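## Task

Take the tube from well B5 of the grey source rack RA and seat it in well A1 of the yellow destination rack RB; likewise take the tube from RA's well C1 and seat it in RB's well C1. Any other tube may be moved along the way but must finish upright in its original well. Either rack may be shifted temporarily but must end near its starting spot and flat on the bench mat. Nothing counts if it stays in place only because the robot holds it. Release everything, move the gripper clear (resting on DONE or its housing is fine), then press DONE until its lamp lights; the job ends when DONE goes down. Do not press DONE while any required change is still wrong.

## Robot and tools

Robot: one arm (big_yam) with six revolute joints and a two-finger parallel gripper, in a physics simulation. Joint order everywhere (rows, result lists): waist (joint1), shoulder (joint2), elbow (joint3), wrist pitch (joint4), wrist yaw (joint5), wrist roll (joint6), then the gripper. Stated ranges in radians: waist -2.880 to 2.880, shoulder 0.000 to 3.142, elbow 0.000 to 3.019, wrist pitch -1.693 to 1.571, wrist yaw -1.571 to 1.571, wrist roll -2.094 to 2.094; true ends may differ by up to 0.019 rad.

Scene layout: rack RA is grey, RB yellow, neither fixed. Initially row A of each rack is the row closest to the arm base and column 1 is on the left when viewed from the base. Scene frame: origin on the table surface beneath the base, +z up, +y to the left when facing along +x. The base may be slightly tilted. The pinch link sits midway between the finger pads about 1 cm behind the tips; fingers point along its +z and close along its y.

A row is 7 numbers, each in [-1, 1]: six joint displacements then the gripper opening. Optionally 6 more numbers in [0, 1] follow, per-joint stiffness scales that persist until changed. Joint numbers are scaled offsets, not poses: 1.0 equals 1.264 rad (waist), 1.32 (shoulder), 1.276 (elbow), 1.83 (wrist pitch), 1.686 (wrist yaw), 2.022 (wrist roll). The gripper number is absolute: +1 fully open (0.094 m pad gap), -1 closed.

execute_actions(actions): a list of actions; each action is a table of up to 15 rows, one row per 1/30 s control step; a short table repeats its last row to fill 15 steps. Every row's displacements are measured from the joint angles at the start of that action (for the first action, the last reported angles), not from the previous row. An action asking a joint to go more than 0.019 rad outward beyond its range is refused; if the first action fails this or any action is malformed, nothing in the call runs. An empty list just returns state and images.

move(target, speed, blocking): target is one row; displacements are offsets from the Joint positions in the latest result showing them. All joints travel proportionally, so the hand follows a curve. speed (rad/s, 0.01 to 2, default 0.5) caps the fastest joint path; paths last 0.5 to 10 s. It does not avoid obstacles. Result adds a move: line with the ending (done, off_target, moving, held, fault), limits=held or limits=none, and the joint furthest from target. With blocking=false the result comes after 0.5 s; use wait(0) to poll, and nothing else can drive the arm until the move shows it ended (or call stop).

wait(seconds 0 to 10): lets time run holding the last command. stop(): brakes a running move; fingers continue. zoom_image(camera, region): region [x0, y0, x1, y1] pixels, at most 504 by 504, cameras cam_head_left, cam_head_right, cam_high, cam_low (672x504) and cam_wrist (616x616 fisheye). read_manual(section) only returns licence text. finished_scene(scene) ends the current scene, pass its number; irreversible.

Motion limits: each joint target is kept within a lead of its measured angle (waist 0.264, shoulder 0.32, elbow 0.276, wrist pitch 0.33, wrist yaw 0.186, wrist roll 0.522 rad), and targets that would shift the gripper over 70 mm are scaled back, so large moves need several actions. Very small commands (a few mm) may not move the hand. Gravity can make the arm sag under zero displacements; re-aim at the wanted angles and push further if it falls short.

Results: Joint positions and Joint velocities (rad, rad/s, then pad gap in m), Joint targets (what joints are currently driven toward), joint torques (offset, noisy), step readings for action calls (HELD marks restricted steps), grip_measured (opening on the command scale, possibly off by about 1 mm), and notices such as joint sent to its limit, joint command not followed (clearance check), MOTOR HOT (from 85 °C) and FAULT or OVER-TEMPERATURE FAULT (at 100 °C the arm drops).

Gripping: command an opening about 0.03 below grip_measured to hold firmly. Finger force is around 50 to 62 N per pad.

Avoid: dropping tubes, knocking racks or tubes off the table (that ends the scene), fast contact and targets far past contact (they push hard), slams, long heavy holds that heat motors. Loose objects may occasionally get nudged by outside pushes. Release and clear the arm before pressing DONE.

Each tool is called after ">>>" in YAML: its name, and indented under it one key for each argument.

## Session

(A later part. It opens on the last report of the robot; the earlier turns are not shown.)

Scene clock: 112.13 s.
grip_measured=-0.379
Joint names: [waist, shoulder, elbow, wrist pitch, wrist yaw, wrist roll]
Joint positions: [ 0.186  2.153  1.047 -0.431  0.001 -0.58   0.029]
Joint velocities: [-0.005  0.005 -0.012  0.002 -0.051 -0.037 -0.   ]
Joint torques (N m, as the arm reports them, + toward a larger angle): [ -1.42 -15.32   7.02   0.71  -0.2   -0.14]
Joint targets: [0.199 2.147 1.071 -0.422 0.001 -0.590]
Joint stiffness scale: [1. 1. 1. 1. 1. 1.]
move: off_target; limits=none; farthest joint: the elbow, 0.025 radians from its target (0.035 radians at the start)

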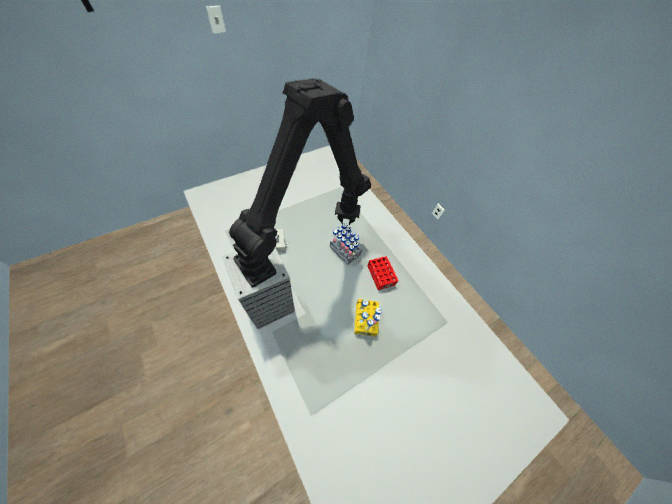

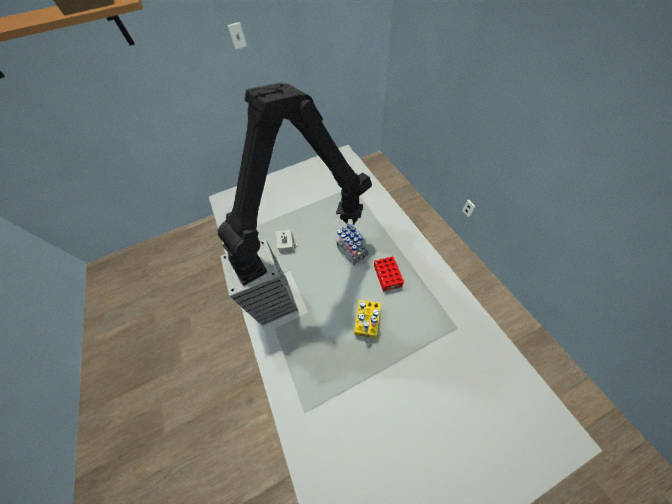

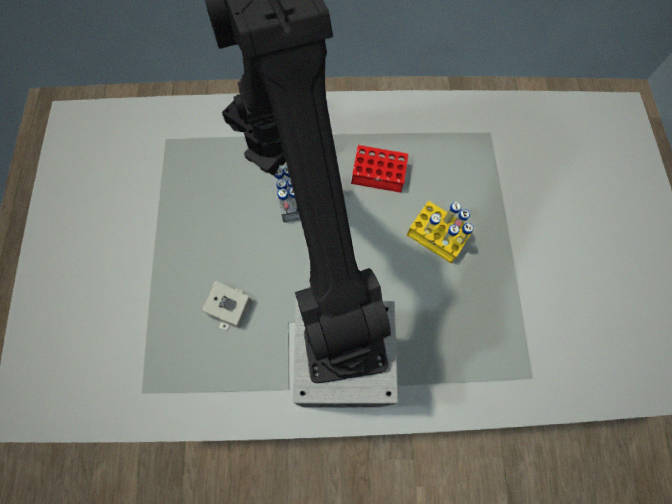

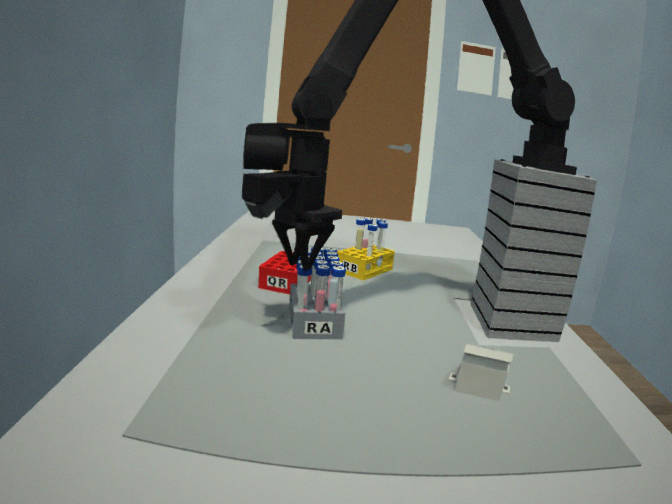

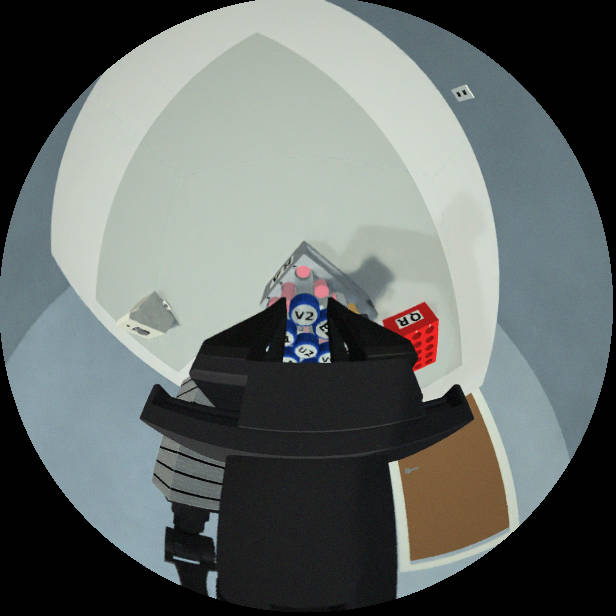

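Descend with the shoulder (≈ straight down at the wrist; tilt pulls tip in, so offset wrist pitch).

>>> move:
  target: [0,0.04,0.005,0.02,0,-0.005,-0.38]
  speed: 0.08

>>> zoom_image:
  camera: "cam_wrist"
  region: [200,180,440,380]

>>> zoom_image:
  camera: "cam_low"
  region: [260,200,380,320]

Scene clock: 117.87 s.
grip_measured=-0.379
Joint names: [waist, shoulder, elbow, wrist pitch, wrist yaw, wrist roll]
Joint positions: [ 0.186  2.192  1.047 -0.412  0.001 -0.58   0.029]
Joint velocities: [ 0.005 -0.005  0.002 -0.012 -0.007 -0.051 -0.   ]
Joint torques (N m, as the arm reports them, + toward a larger angle): [ -2.1  -14.66   4.86   0.87  -0.17  -0.1 ]
Joint targets: [0.186 2.206 1.053 -0.394 0.001 -0.590]
Joint stiffness scale: [1. 1. 1. 1. 1. 1.]
move: done; limits=none; farthest joint: the wrist pitch, 0.018 radians from its target (0.037 radians at the start)

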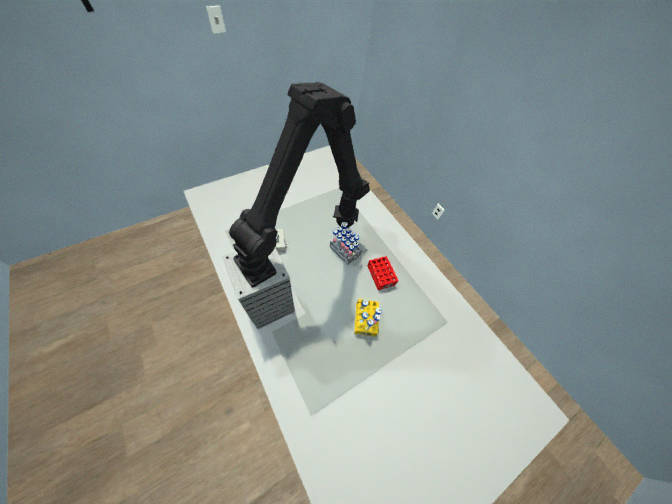

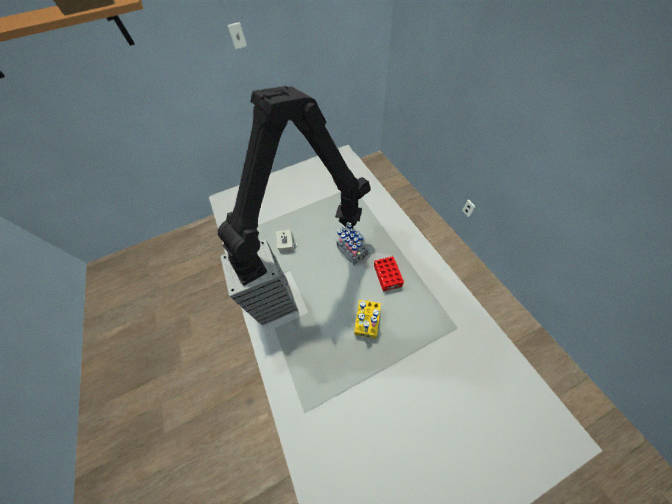

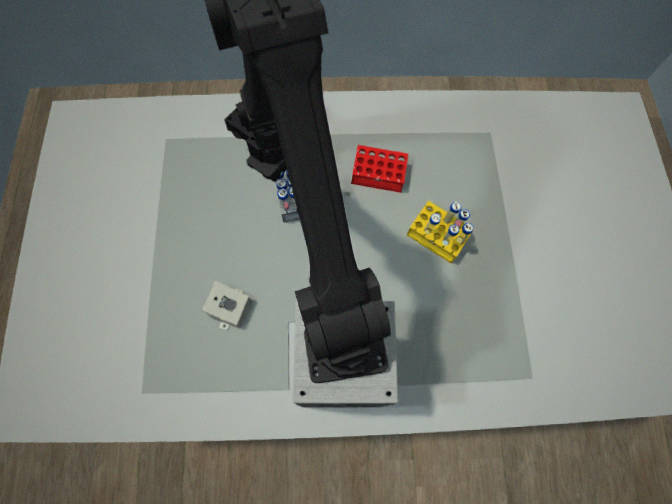

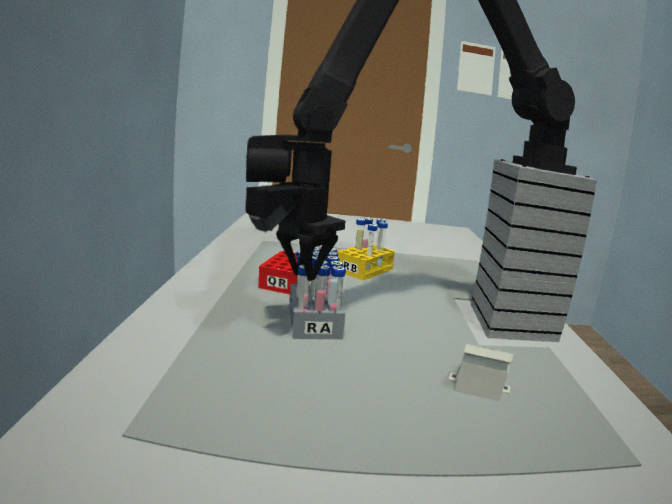

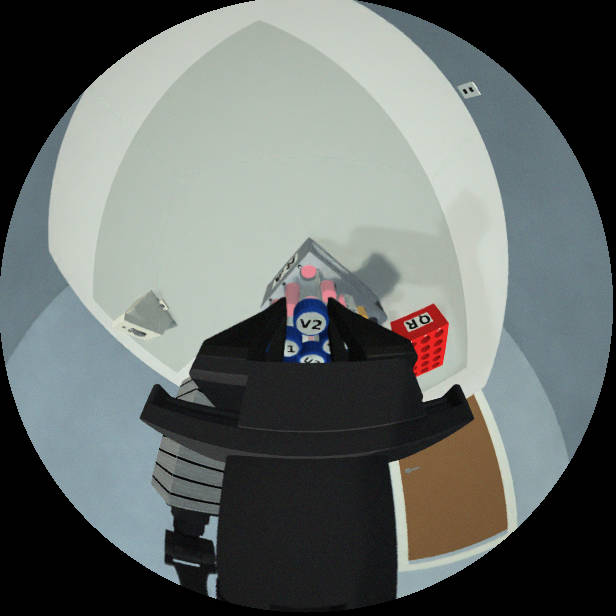

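Region (200, 180, 440, 380) of cam_wrist's 616x616 image, scaled by 2.100, with more detail than that image has.

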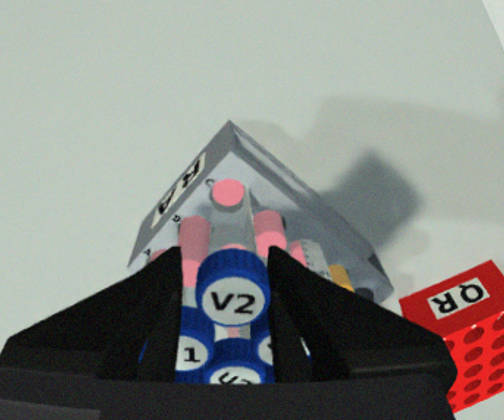

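Region (260, 200, 380, 320) of cam_low's 672x504 image, scaled by 4.200, with more detail than that image has.

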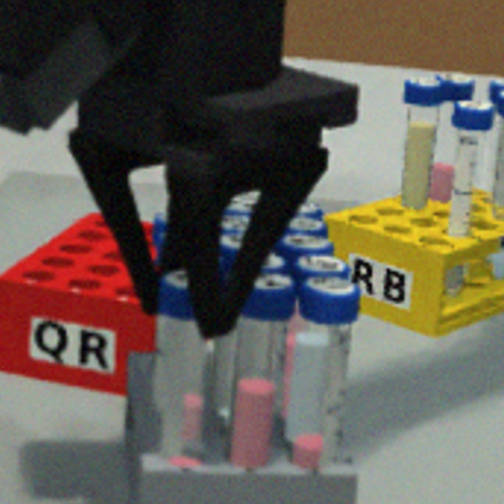

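>>> move:
  target: [0,0,0.005,0,0,0,-0.58]

>>> move:
  target: [0,-0.118,-0.012,-0.07,0,0,-0.58]
  speed: 0.12

Scene clock: 126.00 s.
grip_measured=-0.548
Joint names: [waist, shoulder, elbow, wrist pitch, wrist yaw, wrist roll]
Joint positions: [ 0.186  2.192  1.047 -0.412  0.001 -0.58   0.021]
Joint velocities: [-0.015  0.005  0.002 -0.017 -0.007 -0.037 -0.   ]
Joint torques (N m, as the arm reports them, + toward a larger angle): [ -2.15 -15.41   4.94   0.37  -0.19  -0.04]
Joint targets: [0.186 2.192 1.053 -0.412 0.001 -0.580]
Joint stiffness scale: [1. 1. 1. 1. 1. 1.]
move: done; limits=none; farthest joint: the elbow, 0.007 radians from its target (0.007 radians at the start)

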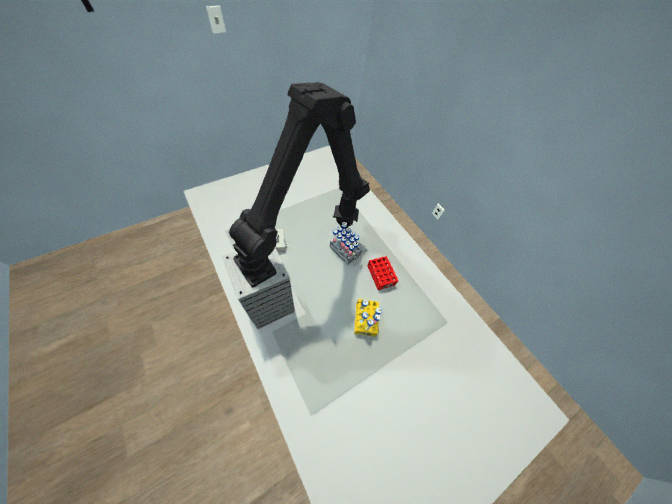

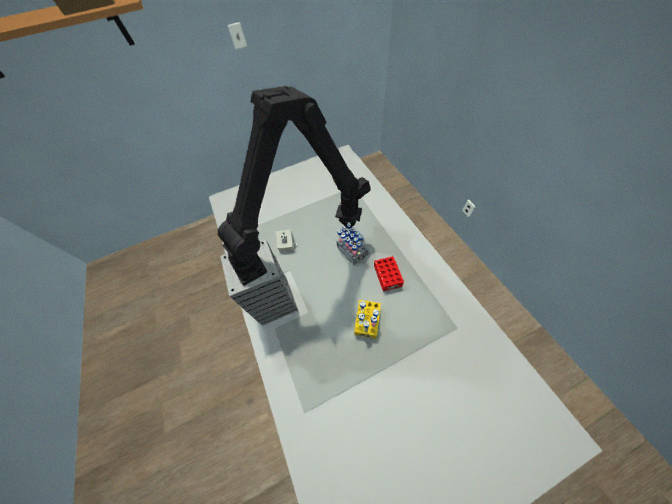

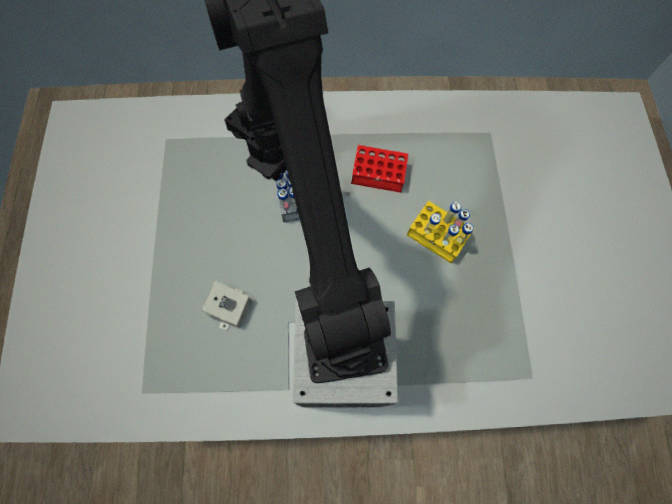

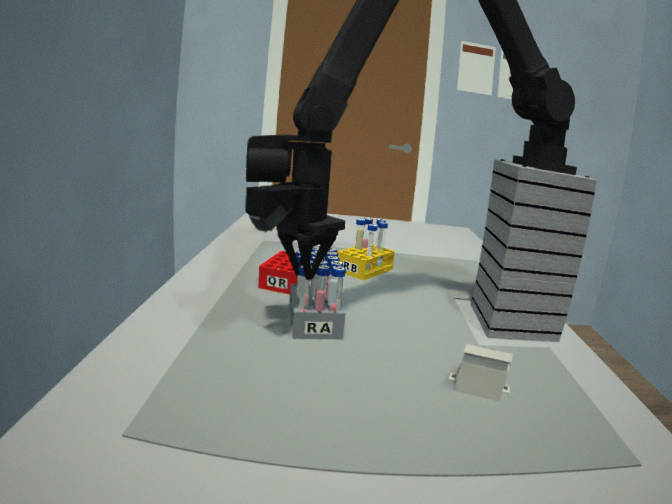

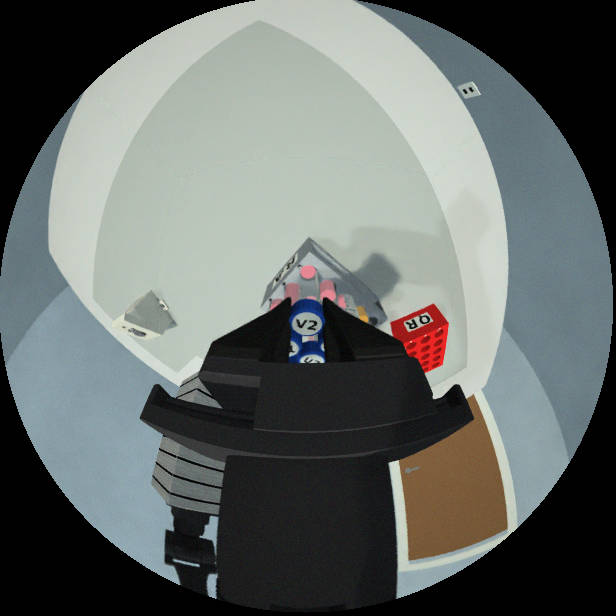

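Scene clock: 127.63 s.
grip_measured=-0.548
Joint names: [waist, shoulder, elbow, wrist pitch, wrist yaw, wrist roll]
Joint positions: [ 0.186  2.05   1.034 -0.523  0.001 -0.58   0.021]
Joint velocities: [-0.015 -0.024 -0.017  0.002  0.007  0.037 -0.001]
Joint torques (N m, as the arm reports them, + toward a larger angle): [ -2.08 -16.04   5.16  -0.2   -0.2    0.02]
Joint targets: [0.186 2.037 1.031 -0.540 0.001 -0.580]
Joint stiffness scale: [1. 1. 1. 1. 1. 1.]
move: done; limits=none; farthest joint: the wrist pitch, 0.017 radians from its target (0.128 radians at the start)

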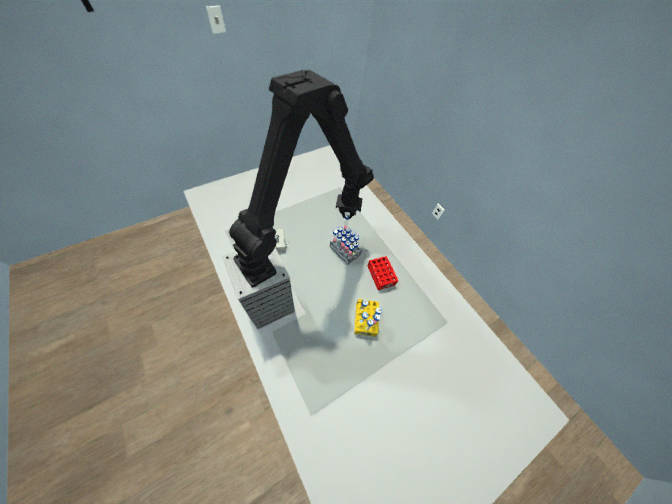

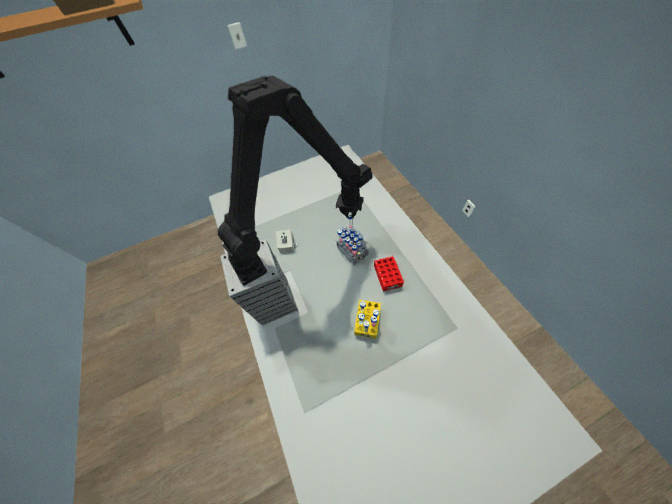

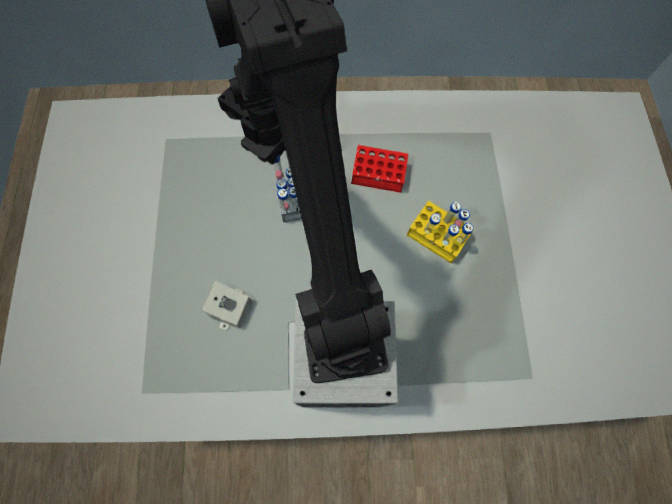

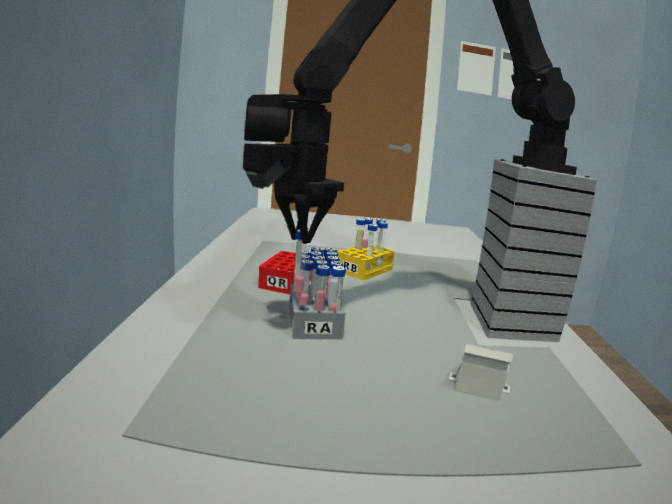

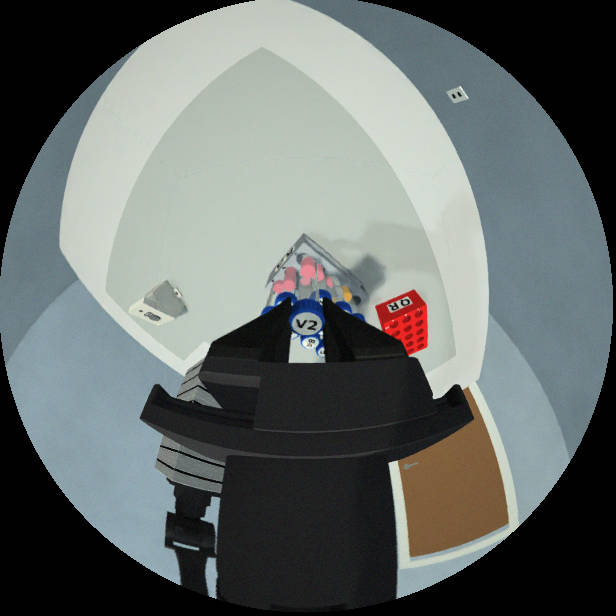

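>>> move:
  target: [0,-0.155,-0.008,-0.12,0,0,-0.58]
  speed: 0.25

>>> move:
  target: [-0.63,0,0.005,0,0,0.29,-0.58]

>>> zoom_image:
  camera: "cam_wrist"
  region: [190,150,430,350]

Scene clock: 135.93 s.
grip_measured=-0.548
Joint names: [waist, shoulder, elbow, wrist pitch, wrist yaw, wrist roll]
Joint positions: [ 0.186  1.853  1.026 -0.727  0.001 -0.58   0.021]
Joint velocities: [-0.005 -0.015  0.002  0.002 -0.007 -0.037 -0.   ]
Joint torques (N m, as the arm reports them, + toward a larger angle): [ -1.8  -14.38   6.71  -0.3   -0.21  -0.02]
Joint targets: [0.186 1.845 1.024 -0.743 0.001 -0.580]
Joint stiffness scale: [1. 1. 1. 1. 1. 1.]
move: done; limits=none; farthest joint: the wrist pitch, 0.016 radians from its target (0.219 radians at the start)

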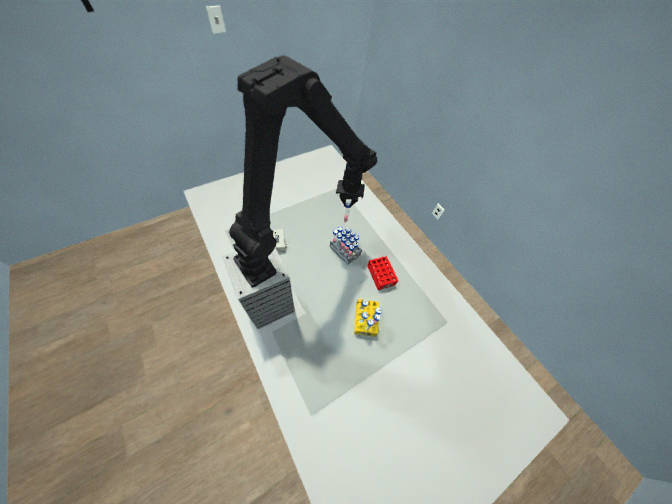

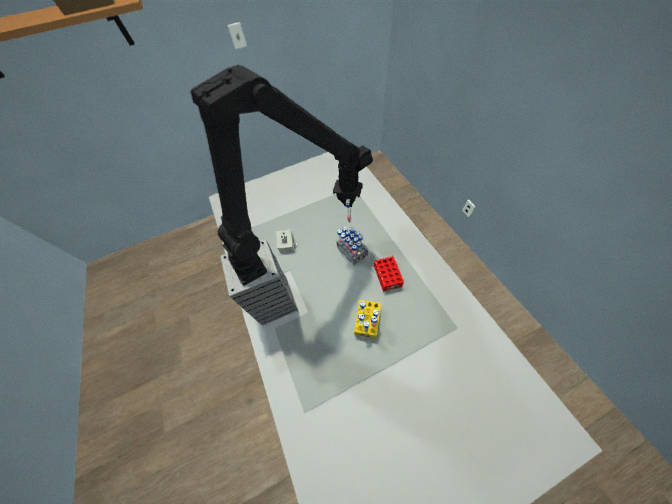

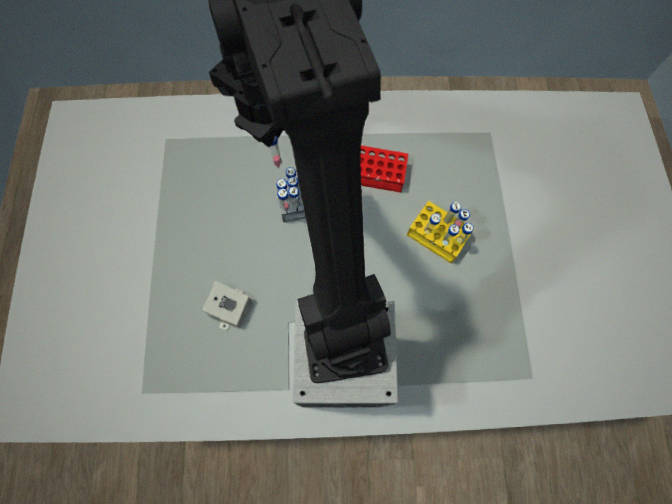

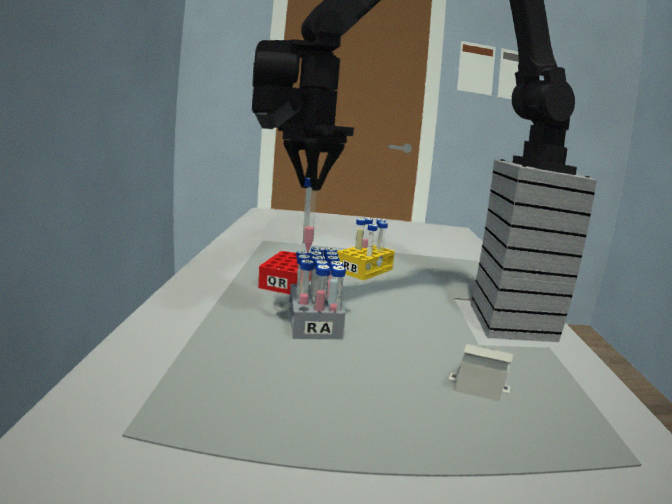

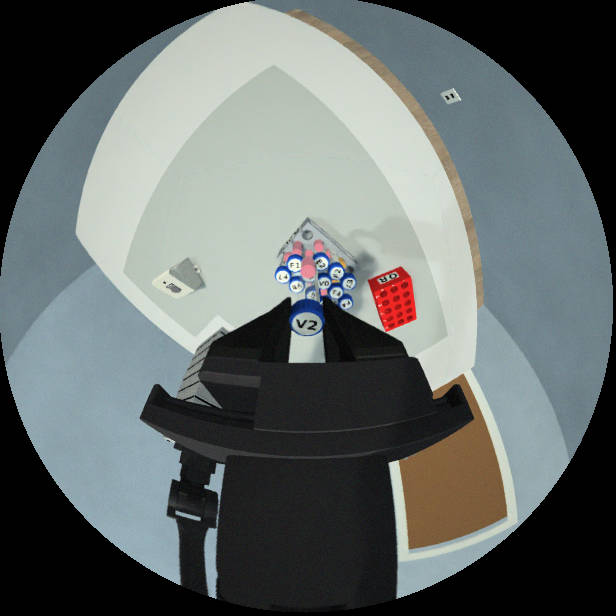

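Scene clock: 138.27 s.
grip_measured=-0.548
Joint names: [waist, shoulder, elbow, wrist pitch, wrist yaw, wrist roll]
Joint positions: [-0.616  1.853  1.026 -0.727  0.001 -0.005  0.021]
Joint velocities: [-0.005  0.005 -0.007  0.002 -0.051 -0.007  0.   ]
Joint torques (N m, as the arm reports them, + toward a larger angle): [ -1.27 -13.91   7.47   0.52  -0.15   0.07]
Joint targets: [-0.611 1.853 1.032 -0.727 0.001 0.006]
Joint stiffness scale: [1. 1. 1. 1. 1. 1.]
move: done; limits=none; farthest joint: the wrist roll, 0.011 radians from its target (0.586 radians at the start)

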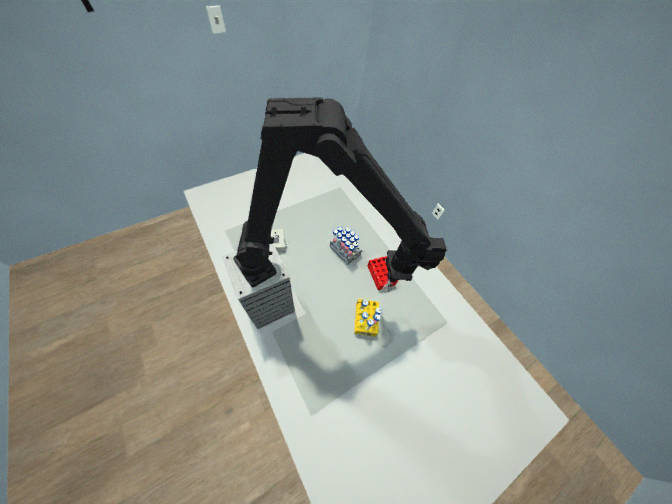

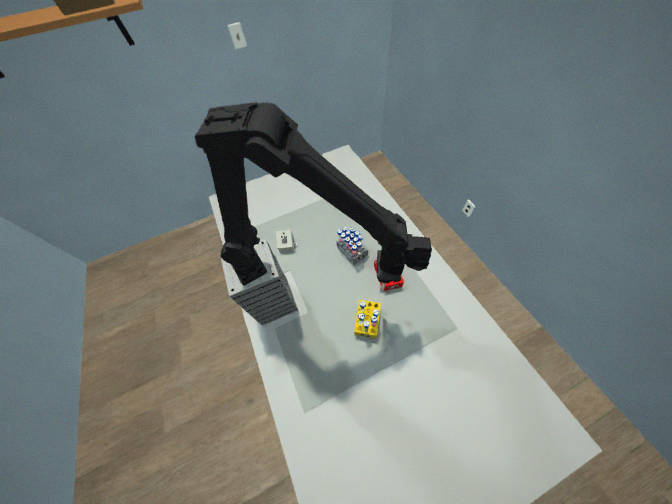

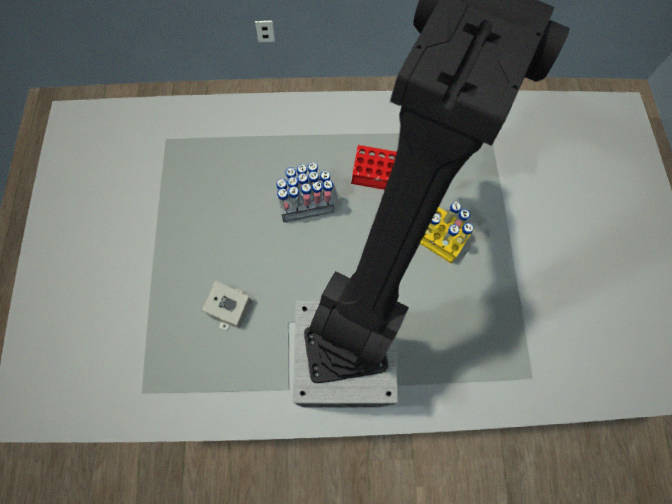

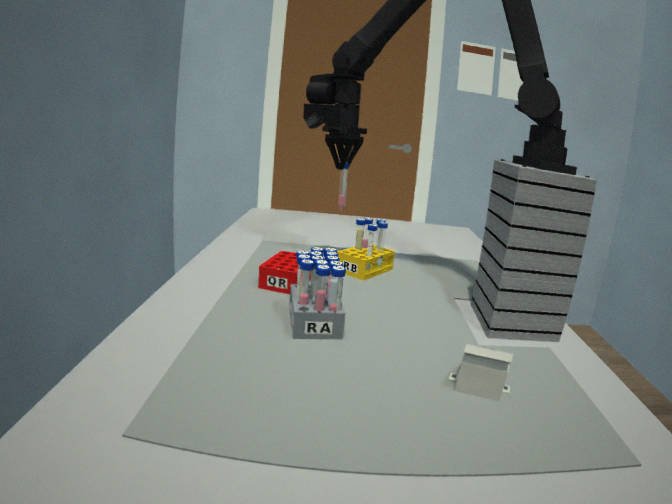

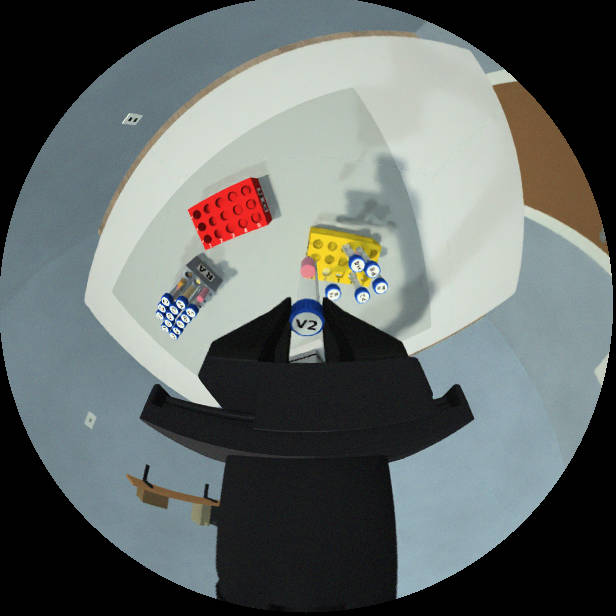

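Region (190, 150, 430, 350) of cam_wrist's 616x616 image, scaled by 2.100, with more detail than that image has.

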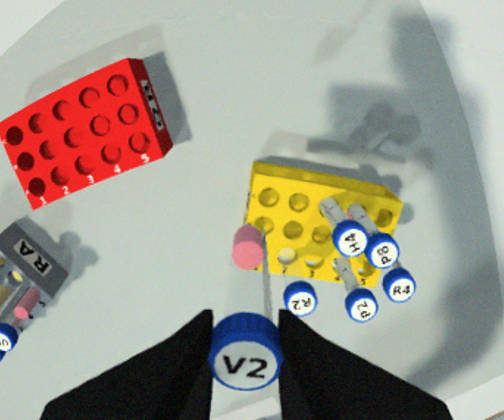

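>>> move:
  target: [-0.035,0.09,-0.052,0.105,0,0,-0.58]
  speed: 0.2

>>> zoom_image:
  camera: "cam_wrist"
  region: [190,150,430,350]

>>> zoom_image:
  camera: "cam_low"
  region: [290,150,430,290]

>>> zoom_image:
  camera: "cam_head_right"
  region: [330,240,430,340]

Scene clock: 155.73 s.
grip_measured=-0.548
Joint names: [waist, shoulder, elbow, wrist pitch, wrist yaw, wrist roll]
Joint positions: [-0.647  1.962  0.96  -0.553  0.001 -0.004  0.021]
Joint velocities: [-0.005  0.024  0.012 -0.012  0.037  0.022 -0.   ]
Joint torques (N m, as the arm reports them, + toward a larger angle): [ -3.39 -13.57   5.45   1.12  -0.15  -0.04]
Joint targets: [-0.661 1.972 0.960 -0.534 0.001 -0.005]
Joint stiffness scale: [1. 1. 1. 1. 1. 1.]
move: done; limits=none; farthest joint: the wrist pitch, 0.018 radians from its target (0.192 radians at the start)

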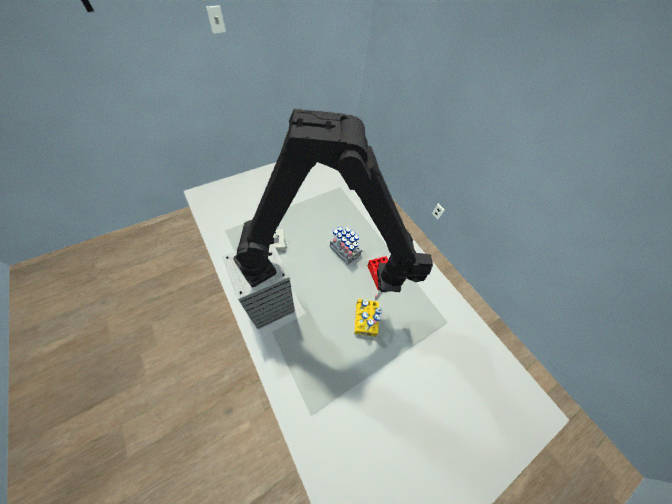

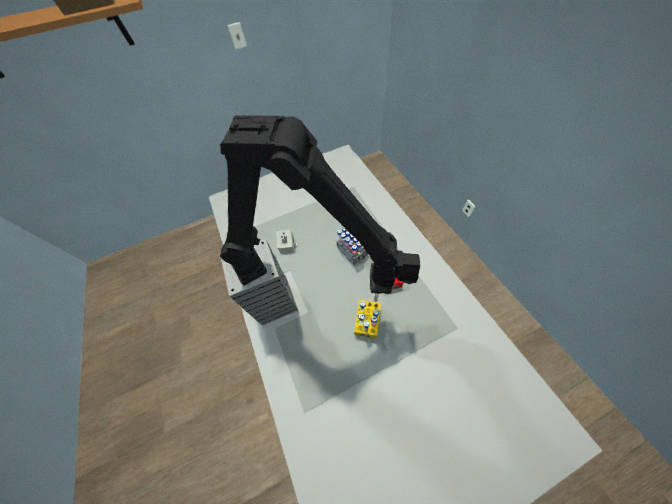

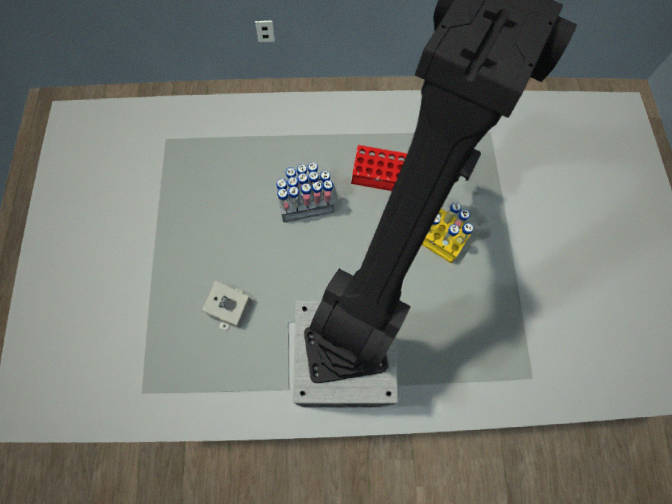

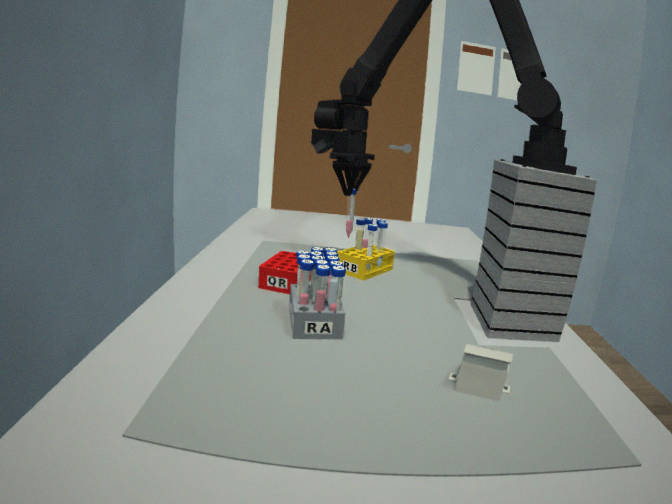

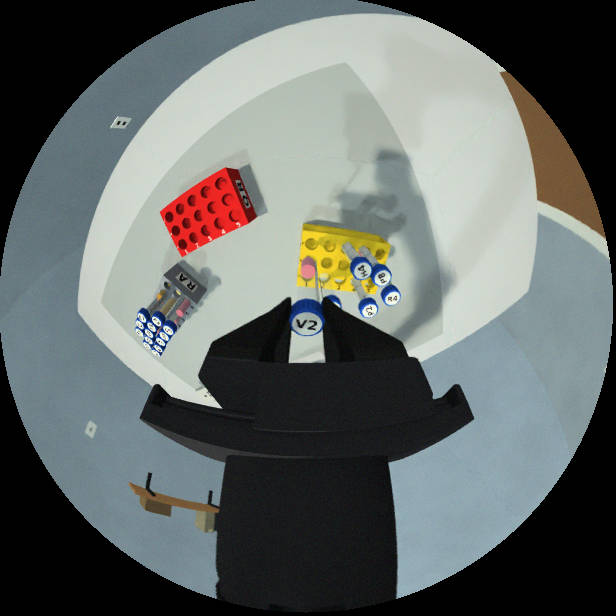

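Region (190, 150, 430, 350) of cam_wrist's 616x616 image, scaled by 2.100, with more detail than that image has.

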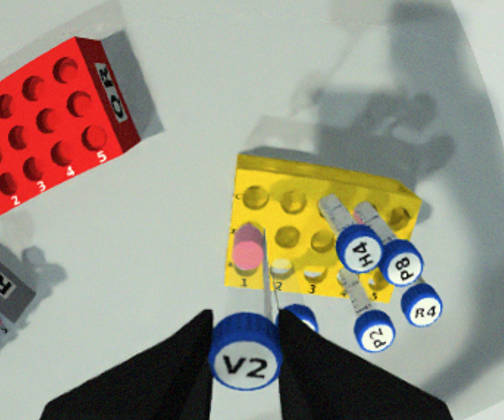

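Region (290, 150, 430, 290) of cam_low's 672x504 image, scaled by 3.600, with more detail than that image has.

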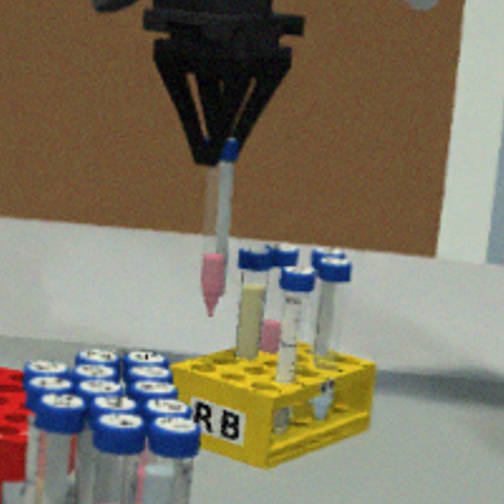

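Region (330, 240, 430, 340) of cam_head_right's 672x504 image, scaled by 5.040, with more detail than that image has.

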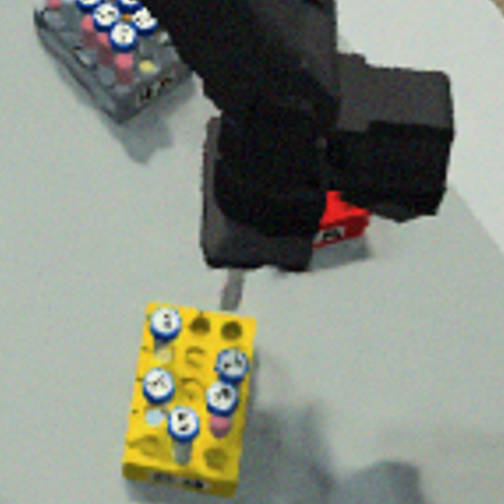

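>>> move:
  target: [-0.02,0.06,0.03,0.039,0,0,-0.58]
  speed: 0.1

>>> zoom_image:
  camera: "cam_wrist"
  region: [230,190,390,330]

>>> zoom_image:
  camera: "cam_low"
  region: [310,180,410,280]

Scene clock: 165.47 s.
grip_measured=-0.548
Joint names: [waist, shoulder, elbow, wrist pitch, wrist yaw, wrist roll]
Joint positions: [-0.658  2.029  0.97  -0.499  0.001 -0.004  0.021]
Joint velocities: [-0.005 -0.005 -0.017  0.002 -0.007  0.007 -0.001]
Joint torques (N m, as the arm reports them, + toward a larger angle): [ -3.5  -13.95   7.56   1.03  -0.11   0.  ]
Joint targets: [-0.672 2.041 0.998 -0.481 0.001 -0.004]
Joint stiffness scale: [1. 1. 1. 1. 1. 1.]
move: off_target; limits=none; farthest joint: the elbow, 0.029 radians from its target (0.039 radians at the start)

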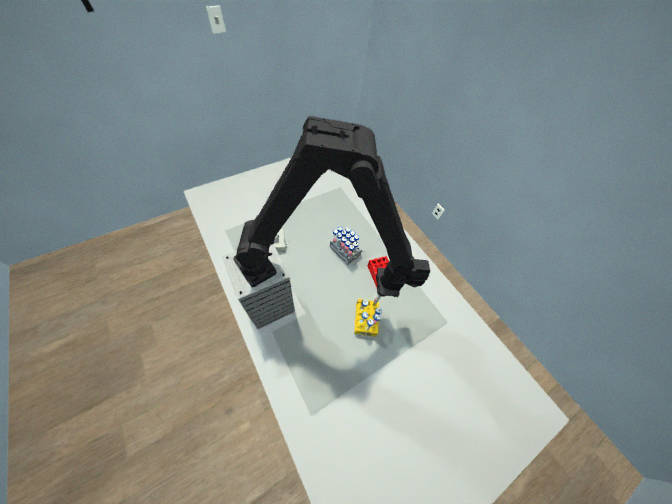

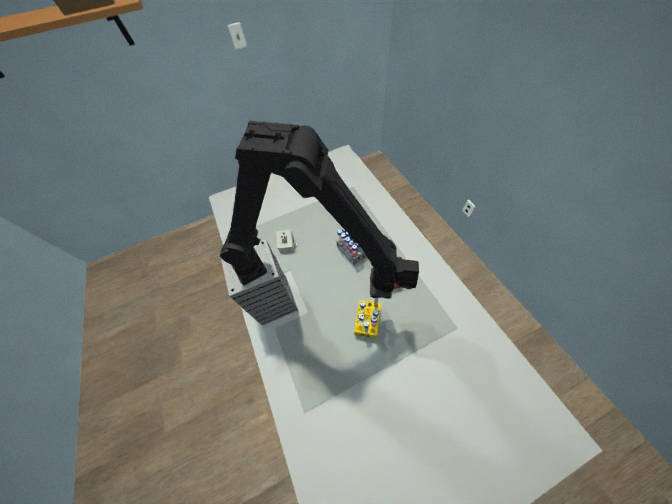

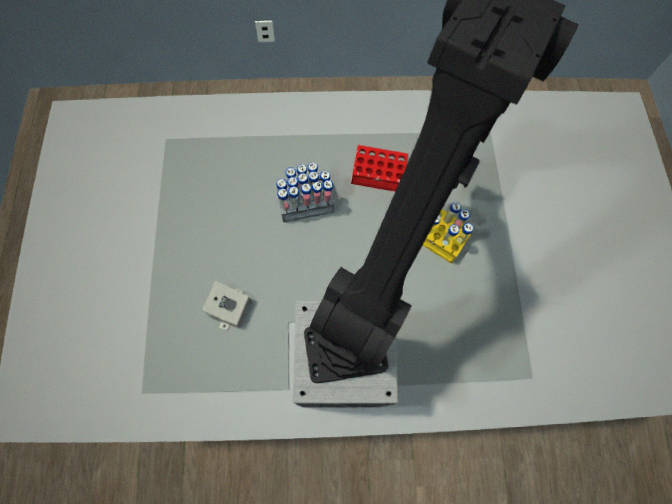

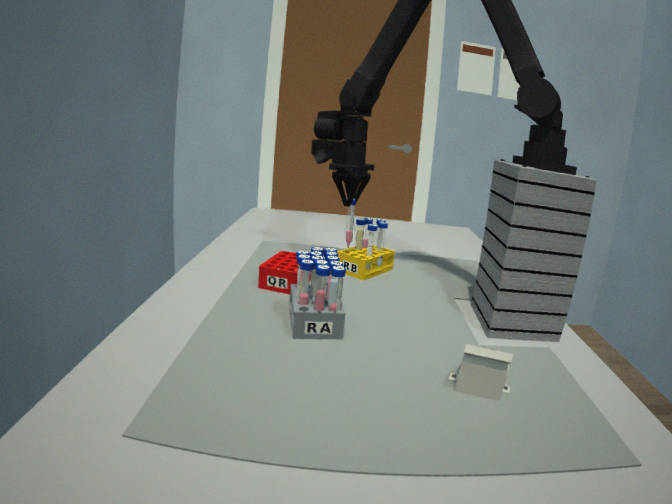

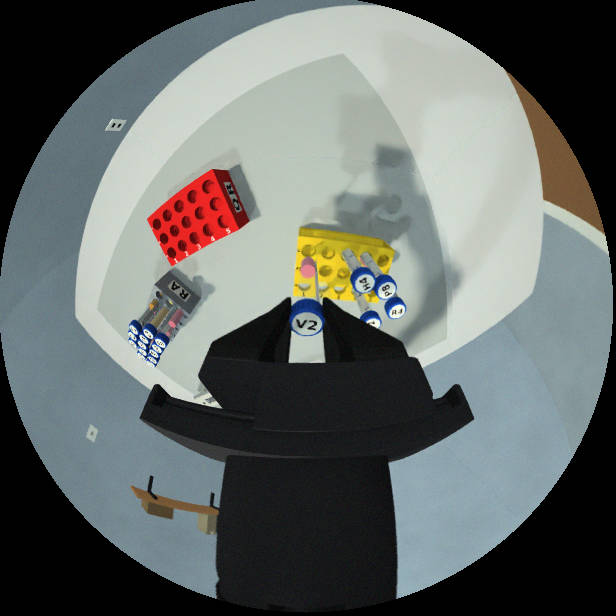

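Region (230, 190, 390, 330) of cam_wrist's 616x616 image, scaled by 3.150, with more detail than that image has; it fills the top 441 rows of this view, and the rest is white.

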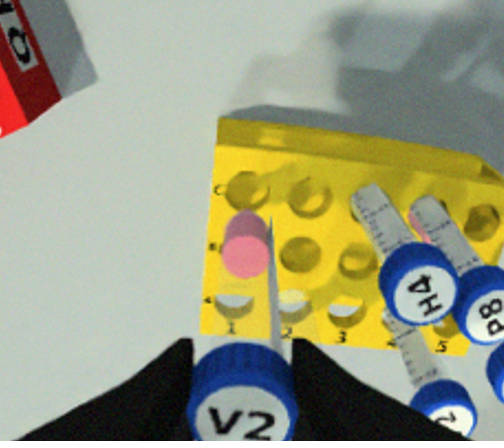

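Region (310, 180, 410, 280) of cam_low's 672x504 image, scaled by 5.040, with more detail than that image has.

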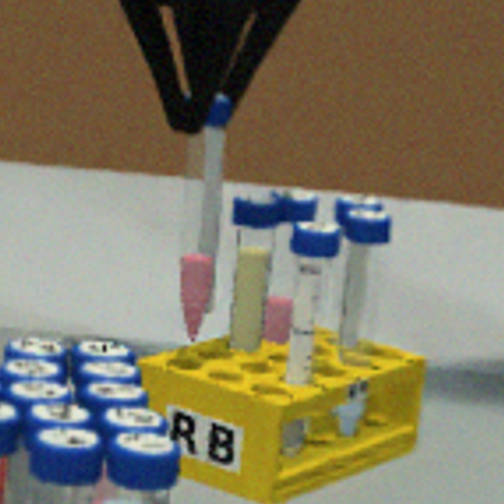

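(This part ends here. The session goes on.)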